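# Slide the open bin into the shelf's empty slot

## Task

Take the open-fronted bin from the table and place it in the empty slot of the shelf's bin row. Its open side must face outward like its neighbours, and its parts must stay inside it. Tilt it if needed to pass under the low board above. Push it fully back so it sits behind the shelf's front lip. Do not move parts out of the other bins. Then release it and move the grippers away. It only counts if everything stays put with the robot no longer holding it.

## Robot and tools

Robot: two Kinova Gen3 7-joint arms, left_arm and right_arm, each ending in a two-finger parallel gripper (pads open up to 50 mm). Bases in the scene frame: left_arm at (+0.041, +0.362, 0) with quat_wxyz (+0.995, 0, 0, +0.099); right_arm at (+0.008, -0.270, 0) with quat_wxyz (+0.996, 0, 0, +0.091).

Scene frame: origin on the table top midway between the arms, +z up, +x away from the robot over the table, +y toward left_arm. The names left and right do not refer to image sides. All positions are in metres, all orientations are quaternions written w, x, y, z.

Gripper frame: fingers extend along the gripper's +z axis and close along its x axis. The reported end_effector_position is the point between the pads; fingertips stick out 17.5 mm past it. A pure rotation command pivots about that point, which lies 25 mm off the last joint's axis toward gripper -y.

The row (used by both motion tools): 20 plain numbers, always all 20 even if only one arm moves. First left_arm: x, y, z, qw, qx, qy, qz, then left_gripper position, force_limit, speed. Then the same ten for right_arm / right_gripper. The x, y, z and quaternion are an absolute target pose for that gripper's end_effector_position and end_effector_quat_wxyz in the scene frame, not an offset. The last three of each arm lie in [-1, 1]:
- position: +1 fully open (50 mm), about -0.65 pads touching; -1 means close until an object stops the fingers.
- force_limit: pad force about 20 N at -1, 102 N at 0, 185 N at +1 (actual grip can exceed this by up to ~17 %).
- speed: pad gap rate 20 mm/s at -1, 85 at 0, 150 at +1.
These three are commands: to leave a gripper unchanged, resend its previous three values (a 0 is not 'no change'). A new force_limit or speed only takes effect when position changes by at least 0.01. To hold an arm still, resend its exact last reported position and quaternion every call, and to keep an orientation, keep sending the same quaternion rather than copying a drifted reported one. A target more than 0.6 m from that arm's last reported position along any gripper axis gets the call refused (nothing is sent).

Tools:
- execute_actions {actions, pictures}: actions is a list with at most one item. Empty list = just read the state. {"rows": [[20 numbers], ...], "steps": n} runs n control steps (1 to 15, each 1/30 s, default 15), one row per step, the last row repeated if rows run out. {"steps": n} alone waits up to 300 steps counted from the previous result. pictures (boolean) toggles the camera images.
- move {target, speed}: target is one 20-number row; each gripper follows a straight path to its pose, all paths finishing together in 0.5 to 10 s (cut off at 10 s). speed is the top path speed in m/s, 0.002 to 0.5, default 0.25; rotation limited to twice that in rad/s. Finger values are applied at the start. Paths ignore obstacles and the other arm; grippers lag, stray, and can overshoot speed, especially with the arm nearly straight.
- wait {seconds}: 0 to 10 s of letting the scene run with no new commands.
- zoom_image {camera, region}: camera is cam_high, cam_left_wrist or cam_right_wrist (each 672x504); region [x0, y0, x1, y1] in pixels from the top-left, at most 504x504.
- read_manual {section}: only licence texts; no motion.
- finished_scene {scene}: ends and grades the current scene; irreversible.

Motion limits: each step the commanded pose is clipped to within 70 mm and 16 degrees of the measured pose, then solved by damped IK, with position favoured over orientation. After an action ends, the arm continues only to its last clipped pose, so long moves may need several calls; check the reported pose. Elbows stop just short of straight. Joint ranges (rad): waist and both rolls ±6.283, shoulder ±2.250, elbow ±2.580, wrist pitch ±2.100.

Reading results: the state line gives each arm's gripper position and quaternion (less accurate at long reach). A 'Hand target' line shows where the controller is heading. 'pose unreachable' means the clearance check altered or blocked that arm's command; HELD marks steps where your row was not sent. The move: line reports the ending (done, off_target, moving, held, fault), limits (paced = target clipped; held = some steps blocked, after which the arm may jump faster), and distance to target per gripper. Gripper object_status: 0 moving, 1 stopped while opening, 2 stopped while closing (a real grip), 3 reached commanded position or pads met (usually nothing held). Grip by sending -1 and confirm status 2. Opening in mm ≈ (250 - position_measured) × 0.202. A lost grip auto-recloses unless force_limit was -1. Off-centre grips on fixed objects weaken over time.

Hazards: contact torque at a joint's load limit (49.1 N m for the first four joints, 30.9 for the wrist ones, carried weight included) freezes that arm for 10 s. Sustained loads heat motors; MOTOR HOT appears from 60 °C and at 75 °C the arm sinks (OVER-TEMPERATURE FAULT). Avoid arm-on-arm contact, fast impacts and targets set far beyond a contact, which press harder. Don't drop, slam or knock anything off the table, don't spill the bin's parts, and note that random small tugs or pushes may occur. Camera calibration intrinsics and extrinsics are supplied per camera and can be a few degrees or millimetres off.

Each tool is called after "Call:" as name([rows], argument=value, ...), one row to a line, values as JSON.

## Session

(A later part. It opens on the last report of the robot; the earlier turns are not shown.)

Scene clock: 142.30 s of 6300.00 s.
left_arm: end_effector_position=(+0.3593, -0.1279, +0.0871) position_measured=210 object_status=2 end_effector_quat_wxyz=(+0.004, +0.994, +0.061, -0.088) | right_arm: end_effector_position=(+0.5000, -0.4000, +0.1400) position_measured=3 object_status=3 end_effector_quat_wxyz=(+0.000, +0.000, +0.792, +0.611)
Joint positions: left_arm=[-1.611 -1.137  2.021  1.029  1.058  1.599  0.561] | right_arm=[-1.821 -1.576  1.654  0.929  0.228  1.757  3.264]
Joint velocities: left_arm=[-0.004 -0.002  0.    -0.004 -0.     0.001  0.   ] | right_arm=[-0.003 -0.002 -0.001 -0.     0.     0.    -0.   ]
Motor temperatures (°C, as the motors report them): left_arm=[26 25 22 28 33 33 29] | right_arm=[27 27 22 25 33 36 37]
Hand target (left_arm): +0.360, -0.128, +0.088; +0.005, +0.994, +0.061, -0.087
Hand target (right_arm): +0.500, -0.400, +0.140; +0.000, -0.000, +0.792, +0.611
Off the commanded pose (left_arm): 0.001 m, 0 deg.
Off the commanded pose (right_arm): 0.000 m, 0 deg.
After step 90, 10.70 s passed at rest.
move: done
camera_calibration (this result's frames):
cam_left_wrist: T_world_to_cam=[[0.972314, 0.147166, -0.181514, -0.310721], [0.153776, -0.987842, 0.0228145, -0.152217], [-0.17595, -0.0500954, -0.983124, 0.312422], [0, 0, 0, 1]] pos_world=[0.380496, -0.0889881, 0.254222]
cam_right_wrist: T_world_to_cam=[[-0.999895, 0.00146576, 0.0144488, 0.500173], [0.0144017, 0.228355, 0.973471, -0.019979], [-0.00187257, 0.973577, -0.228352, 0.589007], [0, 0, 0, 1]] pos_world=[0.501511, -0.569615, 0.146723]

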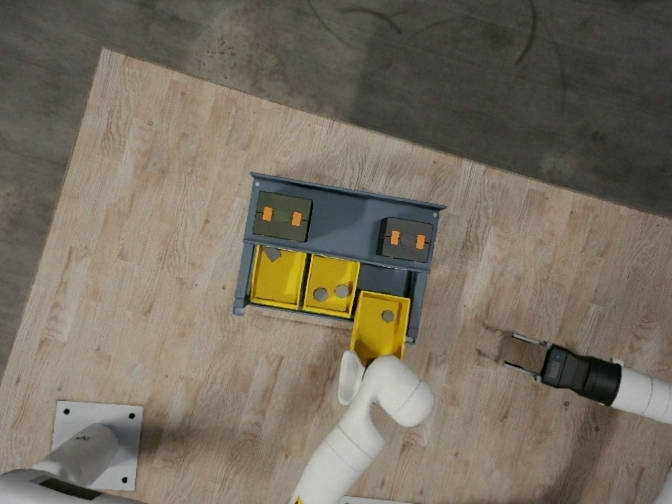

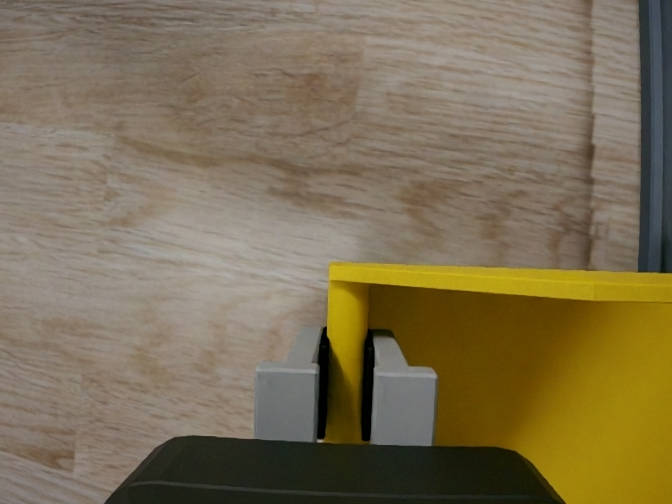

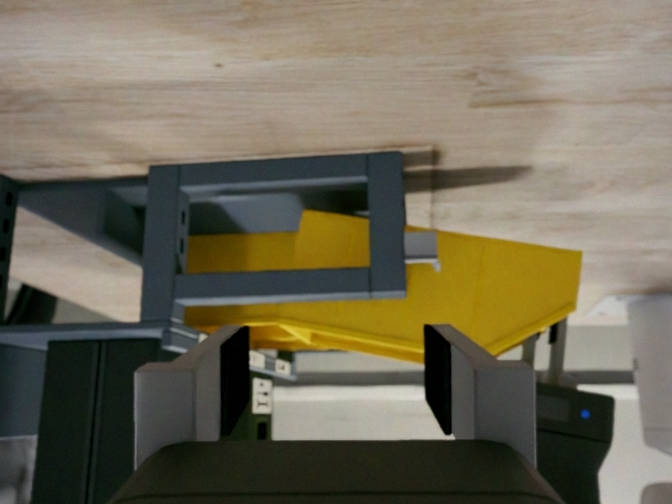

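Call:
move(target=[0.415,-0.121,0.078,0.005,0.994,0.061,-0.087,-1,0.3,0,0.5,-0.4,0.14,0,0,0.79,0.61,1,0,0], speed=0.03)

Call:
move(target=[0.445,-0.117,0.073,0.004,0.995,0.061,-0.075,-1,0.3,0,0.5,-0.4,0.14,0,0,0.79,0.61,1,0,0], speed=0.02)

Scene clock: 152.43 s of 6300.00 s.
left_arm: end_effector_position=(+0.4145, -0.1209, +0.0771) position_measured=210 object_status=2 end_effector_quat_wxyz=(+0.004, +0.994, +0.061, -0.088) | right_arm: end_effector_position=(+0.5000, -0.4000, +0.1400) position_measured=3 object_status=3 end_effector_quat_wxyz=(+0.000, +0.000, +0.792, +0.611)
Joint positions: left_arm=[-1.751 -1.195  2.041  0.862  1.075  1.638  0.569] | right_arm=[-1.821 -1.576  1.654  0.929  0.228  1.757  3.264]
Joint velocities: left_arm=[-0.004 -0.002  0.001 -0.003 -0.001  0.     0.   ] | right_arm=[-0.001 -0.001 -0.    -0.     0.     0.001 -0.001]
Motor temperatures (°C, as the motors report them): left_arm=[26 26 22 28 33 33 29] | right_arm=[27 27 22 25 33 36 37]
Hand target (left_arm): +0.415, -0.121, +0.078; +0.005, +0.994, +0.061, -0.087
Hand target (right_arm): +0.500, -0.400, +0.140; +0.000, -0.000, +0.792, +0.611
Off the commanded pose (left_arm): 0.001 m, 0 deg.
Off the commanded pose (right_arm): 0.000 m, 0 deg.
After step 90, 5.00 s passed at rest.
move: done
camera_calibration (this result's frames):
cam_left_wrist: T_world_to_cam=[[0.972313, 0.147215, -0.181479, -0.367178], [0.153877, -0.98782, 0.0231132, -0.153634], [-0.175866, -0.0503988, -0.983123, 0.312472], [0, 0, 0, 1]] pos_world=[0.435606, -0.0819604, 0.244114]
cam_right_wrist: T_world_to_cam=[[-0.999895, 0.00146609, 0.0144484, 0.500173], [0.0144014, 0.228355, 0.973471, -0.019979], [-0.00187216, 0.973577, -0.228352, 0.589007], [0, 0, 0, 1]] pos_world=[0.501511, -0.569615, 0.146723]

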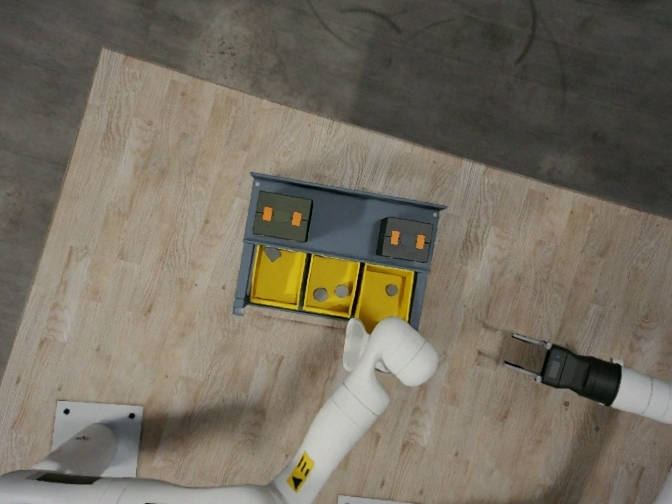

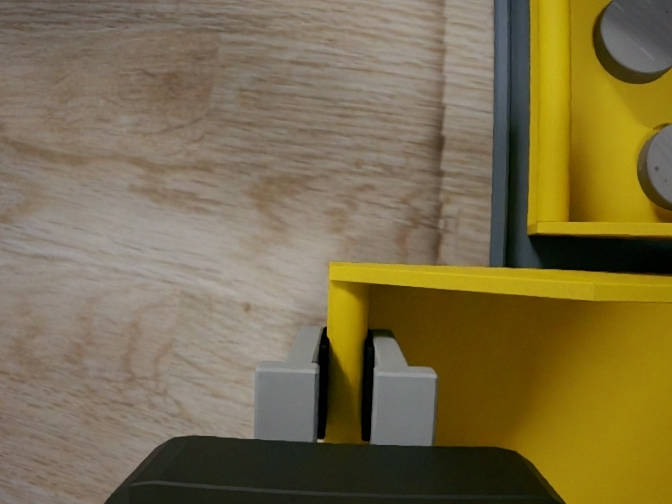

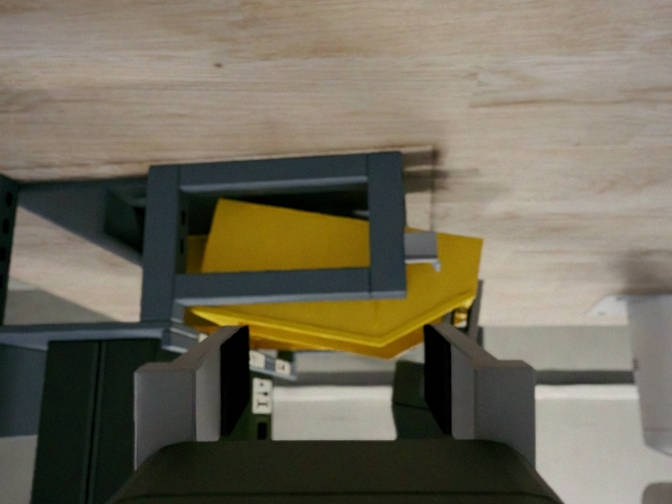

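Scene clock: 154.20 s of 6300.00 s.
left_arm: end_effector_position=(+0.4446, -0.1168, +0.0721) position_measured=210 object_status=2 end_effector_quat_wxyz=(+0.003, +0.995, +0.061, -0.076) | right_arm: end_effector_position=(+0.5000, -0.4000, +0.1400) position_measured=3 object_status=3 end_effector_quat_wxyz=(+0.000, +0.000, +0.792, +0.611)
Joint positions: left_arm=[-1.811 -1.224  2.04   0.777  1.078  1.642  0.58 ] | right_arm=[-1.821 -1.576  1.654  0.929  0.228  1.757  3.264]
Joint velocities: left_arm=[-0.002 -0.002  0.001 -0.003 -0.001 -0.002  0.001] | right_arm=[ 0.     0.001 -0.001 -0.     0.     0.001  0.   ]
Motor temperatures (°C, as the motors report them): left_arm=[26 26 22 28 33 33 29] | right_arm=[27 27 22 25 33 36 37]
Hand target (left_arm): +0.445, -0.117, +0.073; +0.004, +0.995, +0.061, -0.075
Hand target (right_arm): +0.500, -0.400, +0.140; +0.000, -0.000, +0.792, +0.611
Off the commanded pose (left_arm): 0.001 m, 0 deg.
Off the commanded pose (right_arm): 0.000 m, 0 deg.
move: done
camera_calibration (this result's frames):
cam_left_wrist: T_world_to_cam=[[0.976381, 0.147755, -0.157634, -0.401436], [0.153292, -0.987901, 0.0234975, -0.153865], [-0.152255, -0.0471067, -0.987218, 0.303256], [0, 0, 0, 1]] pos_world=[0.461714, -0.0784041, 0.239715]
cam_right_wrist: T_world_to_cam=[[-0.999895, 0.00146608, 0.0144485, 0.500173], [0.0144015, 0.228355, 0.973471, -0.0199789], [-0.0018722, 0.973577, -0.228352, 0.589007], [0, 0, 0, 1]] pos_world=[0.501511, -0.569615, 0.146723]

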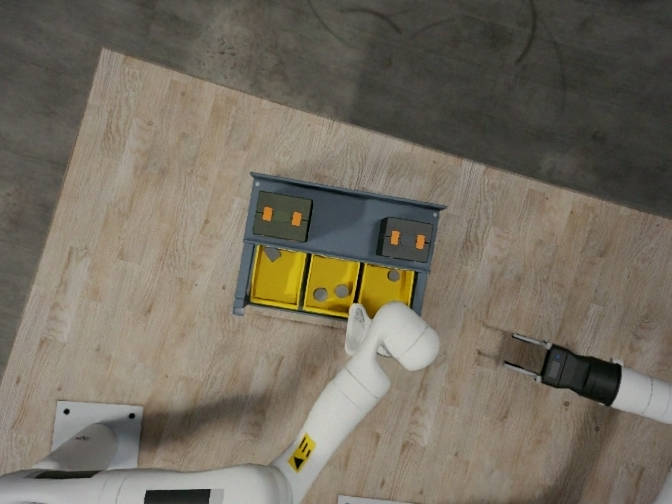

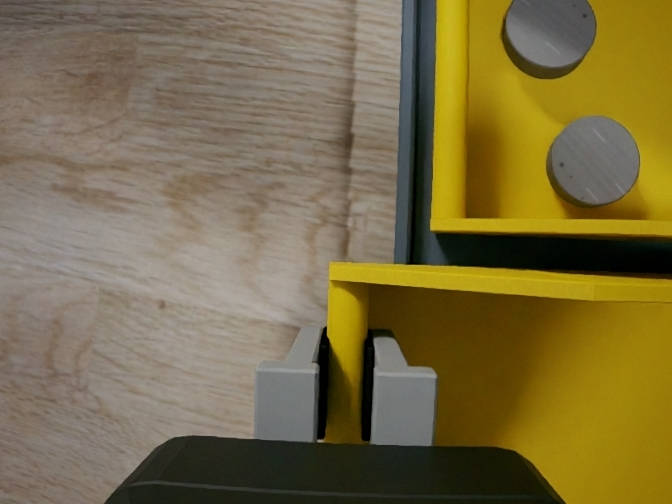

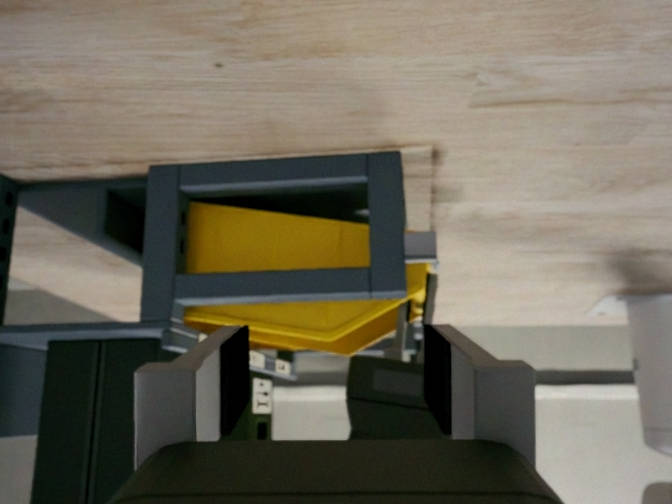

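Call:
move(target=[0.473,-0.1135,0.066,0.003,0.996,0.061,-0.055,-1,0.3,0,0.5,-0.4,0.14,0,0,0.79,0.61,1,0,0], speed=0.02)

Call:
move(target=[0.474,-0.1135,0.054,0.001,0.998,0.061,-0.02,-1,0.3,0,0.5,-0.4,0.14,0,0,0.79,0.61,1,0,0], speed=0.02)

Scene clock: 169.20 s of 6300.00 s.
left_arm: end_effector_position=(+0.4726, -0.1132, +0.0651) position_measured=211 object_status=2 end_effector_quat_wxyz=(+0.002, +0.997, +0.061, -0.056) | right_arm: end_effector_position=(+0.5000, -0.4000, +0.1400) position_measured=3 object_status=3 end_effector_quat_wxyz=(+0.000, +0.000, +0.792, +0.611)
Joint positions: left_arm=[-1.85  -1.25   2.032  0.717  1.077  1.625  0.587] | right_arm=[-1.821 -1.576  1.654  0.929  0.228  1.757  3.264]
Joint velocities: left_arm=[-0.001 -0.001  0.001 -0.002  0.001 -0.002  0.001] | right_arm=[-0.     0.    -0.    -0.    -0.    -0.001 -0.001]
Motor temperatures (°C, as the motors report them): left_arm=[26 26 22 28 33 33 29] | right_arm=[27 28 22 25 33 36 37]
Hand target (left_arm): +0.473, -0.114, +0.066; +0.003, +0.997, +0.061, -0.055
Hand target (right_arm): +0.500, -0.400, +0.140; +0.000, -0.000, +0.792, +0.611
Off the commanded pose (left_arm): 0.001 m, 0 deg.
Off the commanded pose (right_arm): 0.000 m, 0 deg.
After step 90, 10.33 s passed at rest.
move: done
camera_calibration (this result's frames):
cam_left_wrist: T_world_to_cam=[[0.981883, 0.148251, -0.118016, -0.435552], [0.152207, -0.988027, 0.025198, -0.154091], [-0.112867, -0.0427044, -0.992692, 0.283006], [0, 0, 0, 1]] pos_world=[0.483057, -0.0755893, 0.233419]
cam_right_wrist: T_world_to_cam=[[-0.999895, 0.00146575, 0.0144487, 0.500173], [0.0144016, 0.228355, 0.973471, -0.0199791], [-0.00187257, 0.973577, -0.228352, 0.589007], [0, 0, 0, 1]] pos_world=[0.501511, -0.569615, 0.146723]

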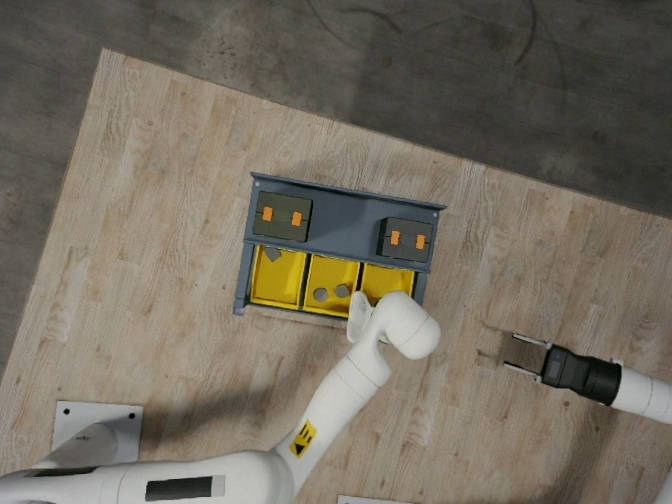

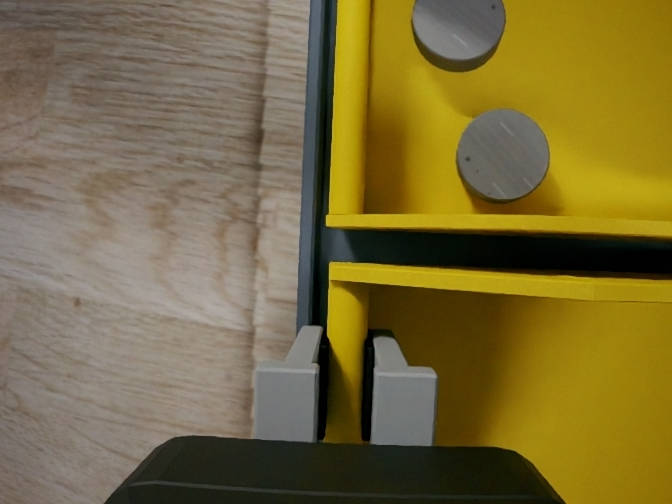

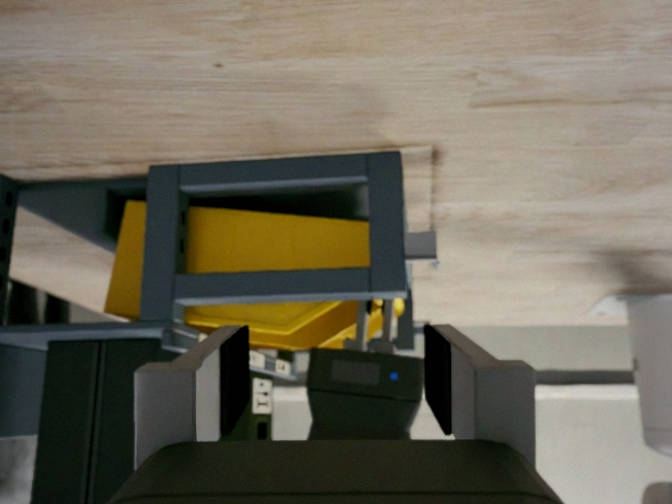

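Scene clock: 171.20 s of 6300.00 s.
left_arm: end_effector_position=(+0.4738, -0.1129, +0.0532) position_measured=211 object_status=2 end_effector_quat_wxyz=(+0.000, +0.998, +0.061, -0.021) | right_arm: end_effector_position=(+0.5000, -0.4000, +0.1400) position_measured=3 object_status=3 end_effector_quat_wxyz=(+0.000, +0.000, +0.792, +0.611)
Joint positions: left_arm=[-1.779 -1.247  2.003  0.827  1.062  1.53   0.552] | right_arm=[-1.821 -1.576  1.654  0.929  0.228  1.757  3.264]
Joint velocities: left_arm=[ 0.003  0.001  0.     0.003 -0.    -0.    -0.   ] | right_arm=[ 0.    -0.001  0.001  0.    -0.     0.     0.   ]
Motor temperatures (°C, as the motors report them): left_arm=[26 26 22 28 33 33 29] | right_arm=[27 28 22 25 33 36 37]
Hand target (left_arm): +0.474, -0.113, +0.054; +0.001, +0.998, +0.061, -0.020
Hand target (right_arm): +0.500, -0.400, +0.140; +0.000, -0.000, +0.792, +0.611
Off the commanded pose (left_arm): 0.001 m, 0 deg.
Off the commanded pose (right_arm): 0.000 m, 0 deg.
move: done
camera_calibration (this result's frames):
cam_left_wrist: T_world_to_cam=[[0.987709, 0.148736, -0.0480402, -0.444573], [0.150159, -0.988279, 0.0274985, -0.152823], [-0.0433871, -0.0343742, -0.998467, 0.239672], [0, 0, 0, 1]] pos_world=[0.472455, -0.0766693, 0.222149]
cam_right_wrist: T_world_to_cam=[[-0.999895, 0.00146585, 0.0144485, 0.500173], [0.0144014, 0.228355, 0.973471, -0.0199791], [-0.00187241, 0.973577, -0.228352, 0.589007], [0, 0, 0, 1]] pos_world=[0.501511, -0.569615, 0.146723]

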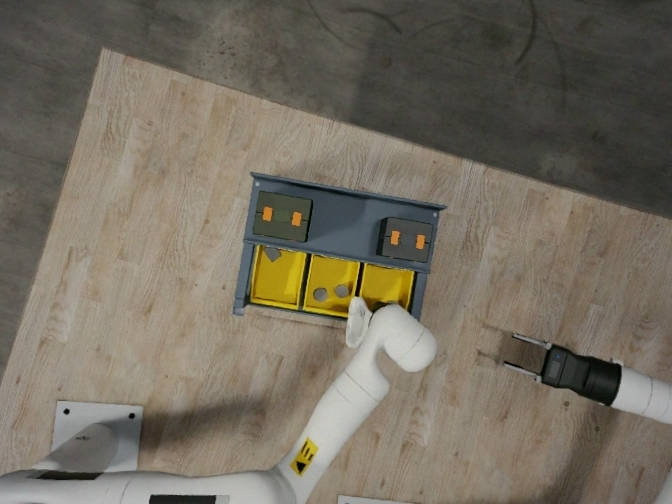

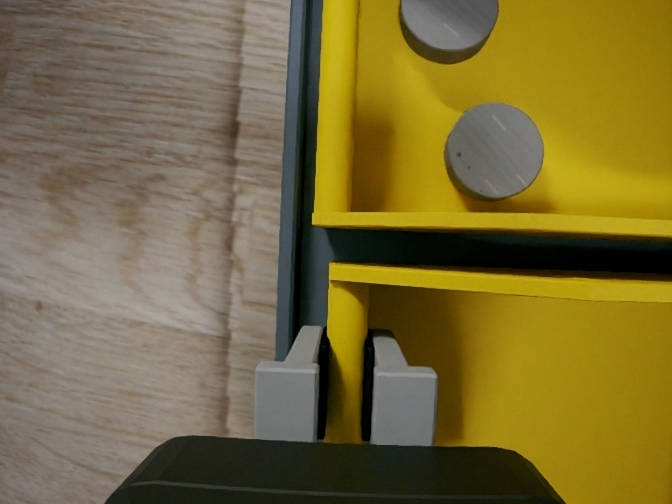

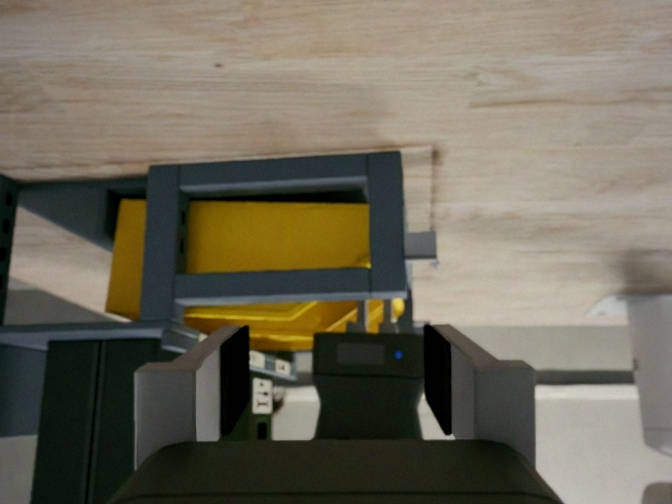

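Call:
move(target=[0.474,-0.1135,0.054,0.001,0.998,0.061,-0.02,-0.15,0.3,-1,0.5,-0.4,0.14,0,0,0.79,0.61,1,0,0])

Call:
move(target=[0.44,-0.1135,0.25,0.001,0.998,0.061,-0.02,-0.15,0.3,-1,0.5,-0.4,0.14,0,0,0.79,0.61,1,0,0], speed=0.1)

Scene clock: 189.57 s of 6300.00 s.
left_arm: end_effector_position=(+0.4740, -0.1135, +0.0540) position_measured=175 object_status=3 end_effector_quat_wxyz=(+0.001, +0.998, +0.061, -0.020) | right_arm: end_effector_position=(+0.5000, -0.4000, +0.1400) position_measured=3 object_status=3 end_effector_quat_wxyz=(+0.000, +0.000, +0.792, +0.611)
Joint positions: left_arm=[-1.778 -1.246  2.002  0.827  1.062  1.53   0.552] | right_arm=[-1.821 -1.576  1.654  0.929  0.228  1.757  3.264]
Joint velocities: left_arm=[-0.    -0.     0.001 -0.     0.     0.001  0.   ] | right_arm=[ 0.001  0.    -0.     0.    -0.    -0.002  0.   ]
Motor temperatures (°C, as the motors report them): left_arm=[26 27 23 28 33 33 29] | right_arm=[27 28 22 25 33 36 37]
Hand target (left_arm): +0.474, -0.114, +0.054; +0.001, +0.998, +0.061, -0.020
Hand target (right_arm): +0.500, -0.400, +0.140; +0.000, -0.000, +0.792, +0.611
Off the commanded pose (left_arm): 0.000 m, 0 deg.
Off the commanded pose (right_arm): 0.000 m, 0 deg.
After step 90, 14.67 s passed at rest.
move: done
camera_calibration (this result's frames):
cam_left_wrist: T_world_to_cam=[[0.987815, 0.14836, -0.0470245, -0.444807], [0.149815, -0.988287, 0.0290642, -0.153389], [-0.0421617, -0.0357551, -0.998471, 0.239763], [0, 0, 0, 1]] pos_world=[0.472476, -0.0770279, 0.222937]
cam_right_wrist: T_world_to_cam=[[-0.999895, 0.00146601, 0.0144488, 0.500173], [0.0144018, 0.228355, 0.973471, -0.019979], [-0.00187233, 0.973577, -0.228352, 0.589007], [0, 0, 0, 1]] pos_world=[0.501511, -0.569615, 0.146723]

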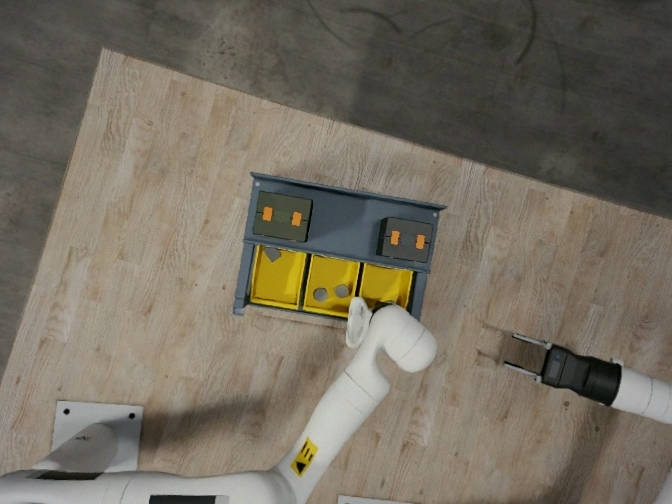

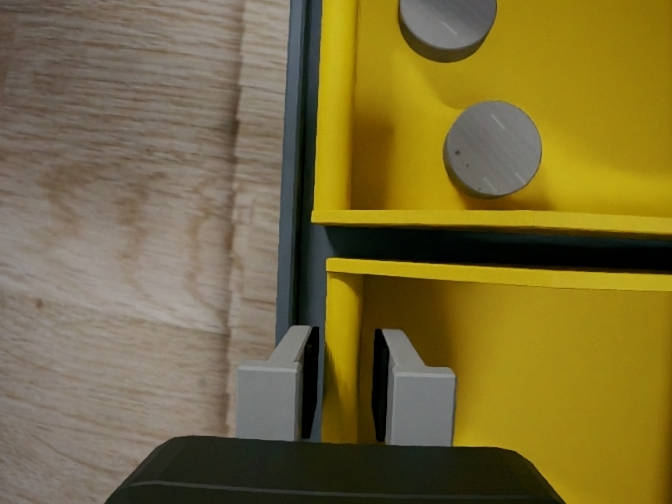

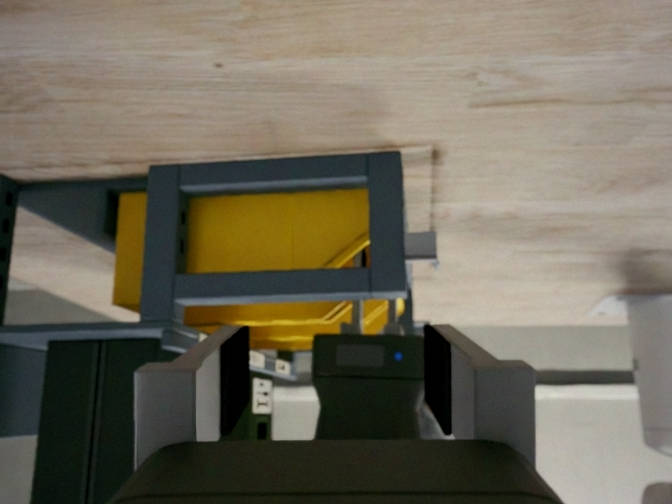

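Scene clock: 191.90 s of 6300.00 s.
left_arm: end_effector_position=(+0.4397, -0.1144, +0.2497) position_measured=175 object_status=3 end_effector_quat_wxyz=(+0.002, +0.998, +0.062, -0.020) | right_arm: end_effector_position=(+0.5000, -0.4000, +0.1400) position_measured=3 object_status=3 end_effector_quat_wxyz=(+0.000, +0.000, +0.792, +0.611)
Joint positions: left_arm=[-1.831 -1.029  1.964  0.522  1.     1.887  0.743] | right_arm=[-1.821 -1.576  1.654  0.929  0.228  1.757  3.264]
Joint velocities: left_arm=[-0.006 -0.001  0.    -0.006  0.     0.001  0.002] | right_arm=[ 0.001  0.     0.     0.    -0.    -0.001 -0.001]
Motor temperatures (°C, as the motors report them): left_arm=[26 27 23 28 33 33 29] | right_arm=[27 28 22 25 33 36 37]
Hand target (left_arm): +0.440, -0.114, +0.250; +0.001, +0.998, +0.062, -0.020
Hand target (right_arm): +0.500, -0.400, +0.140; +0.000, -0.000, +0.792, +0.611
Off the commanded pose (left_arm): 0.001 m, 0 deg.
Off the commanded pose (right_arm): 0.000 m, 0 deg.
move: done
camera_calibration (this result's frames):
cam_left_wrist: T_world_to_cam=[[0.987616, 0.149443, -0.047767, -0.40121], [0.150967, -0.988082, 0.0300489, -0.155561], [-0.0427071, -0.0368881, -0.998406, 0.433808], [0, 0, 0, 1]] pos_world=[0.438253, -0.0777468, 0.418627]
cam_right_wrist: T_world_to_cam=[[-0.999895, 0.00146594, 0.0144487, 0.500173], [0.0144017, 0.228355, 0.973471, -0.0199791], [-0.00187237, 0.973577, -0.228352, 0.589007], [0, 0, 0, 1]] pos_world=[0.501511, -0.569615, 0.146723]

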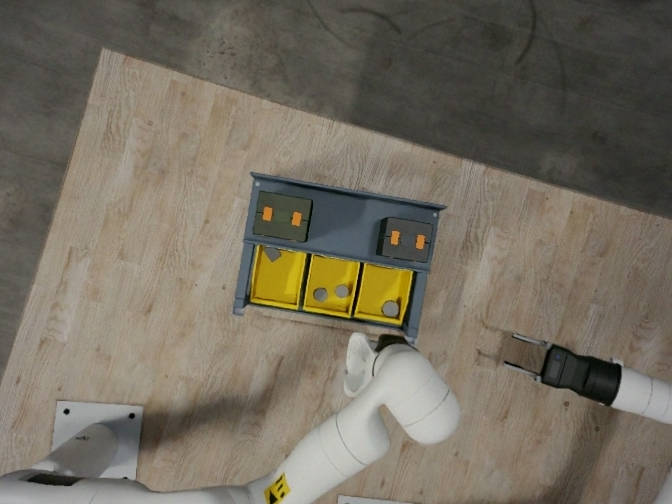

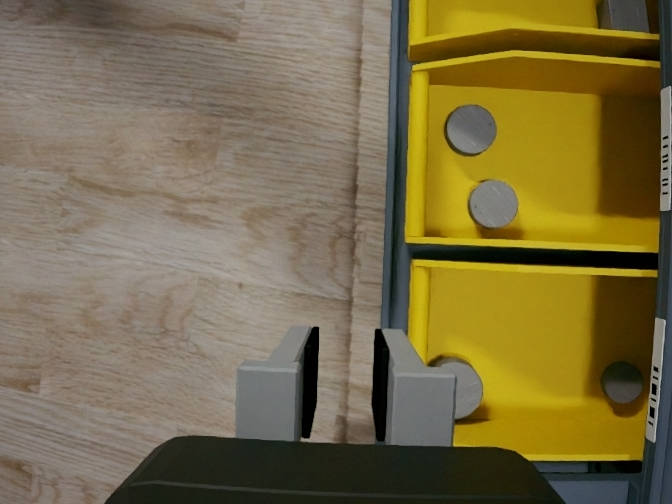

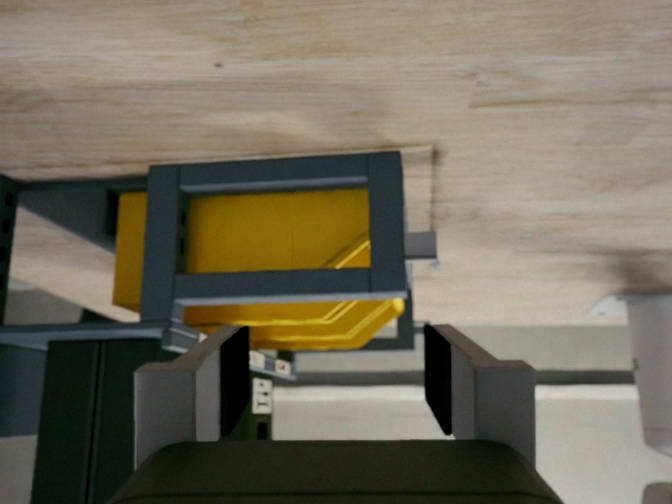

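Call:
finished_scene(scene=1)

The scene is finished: the task was done.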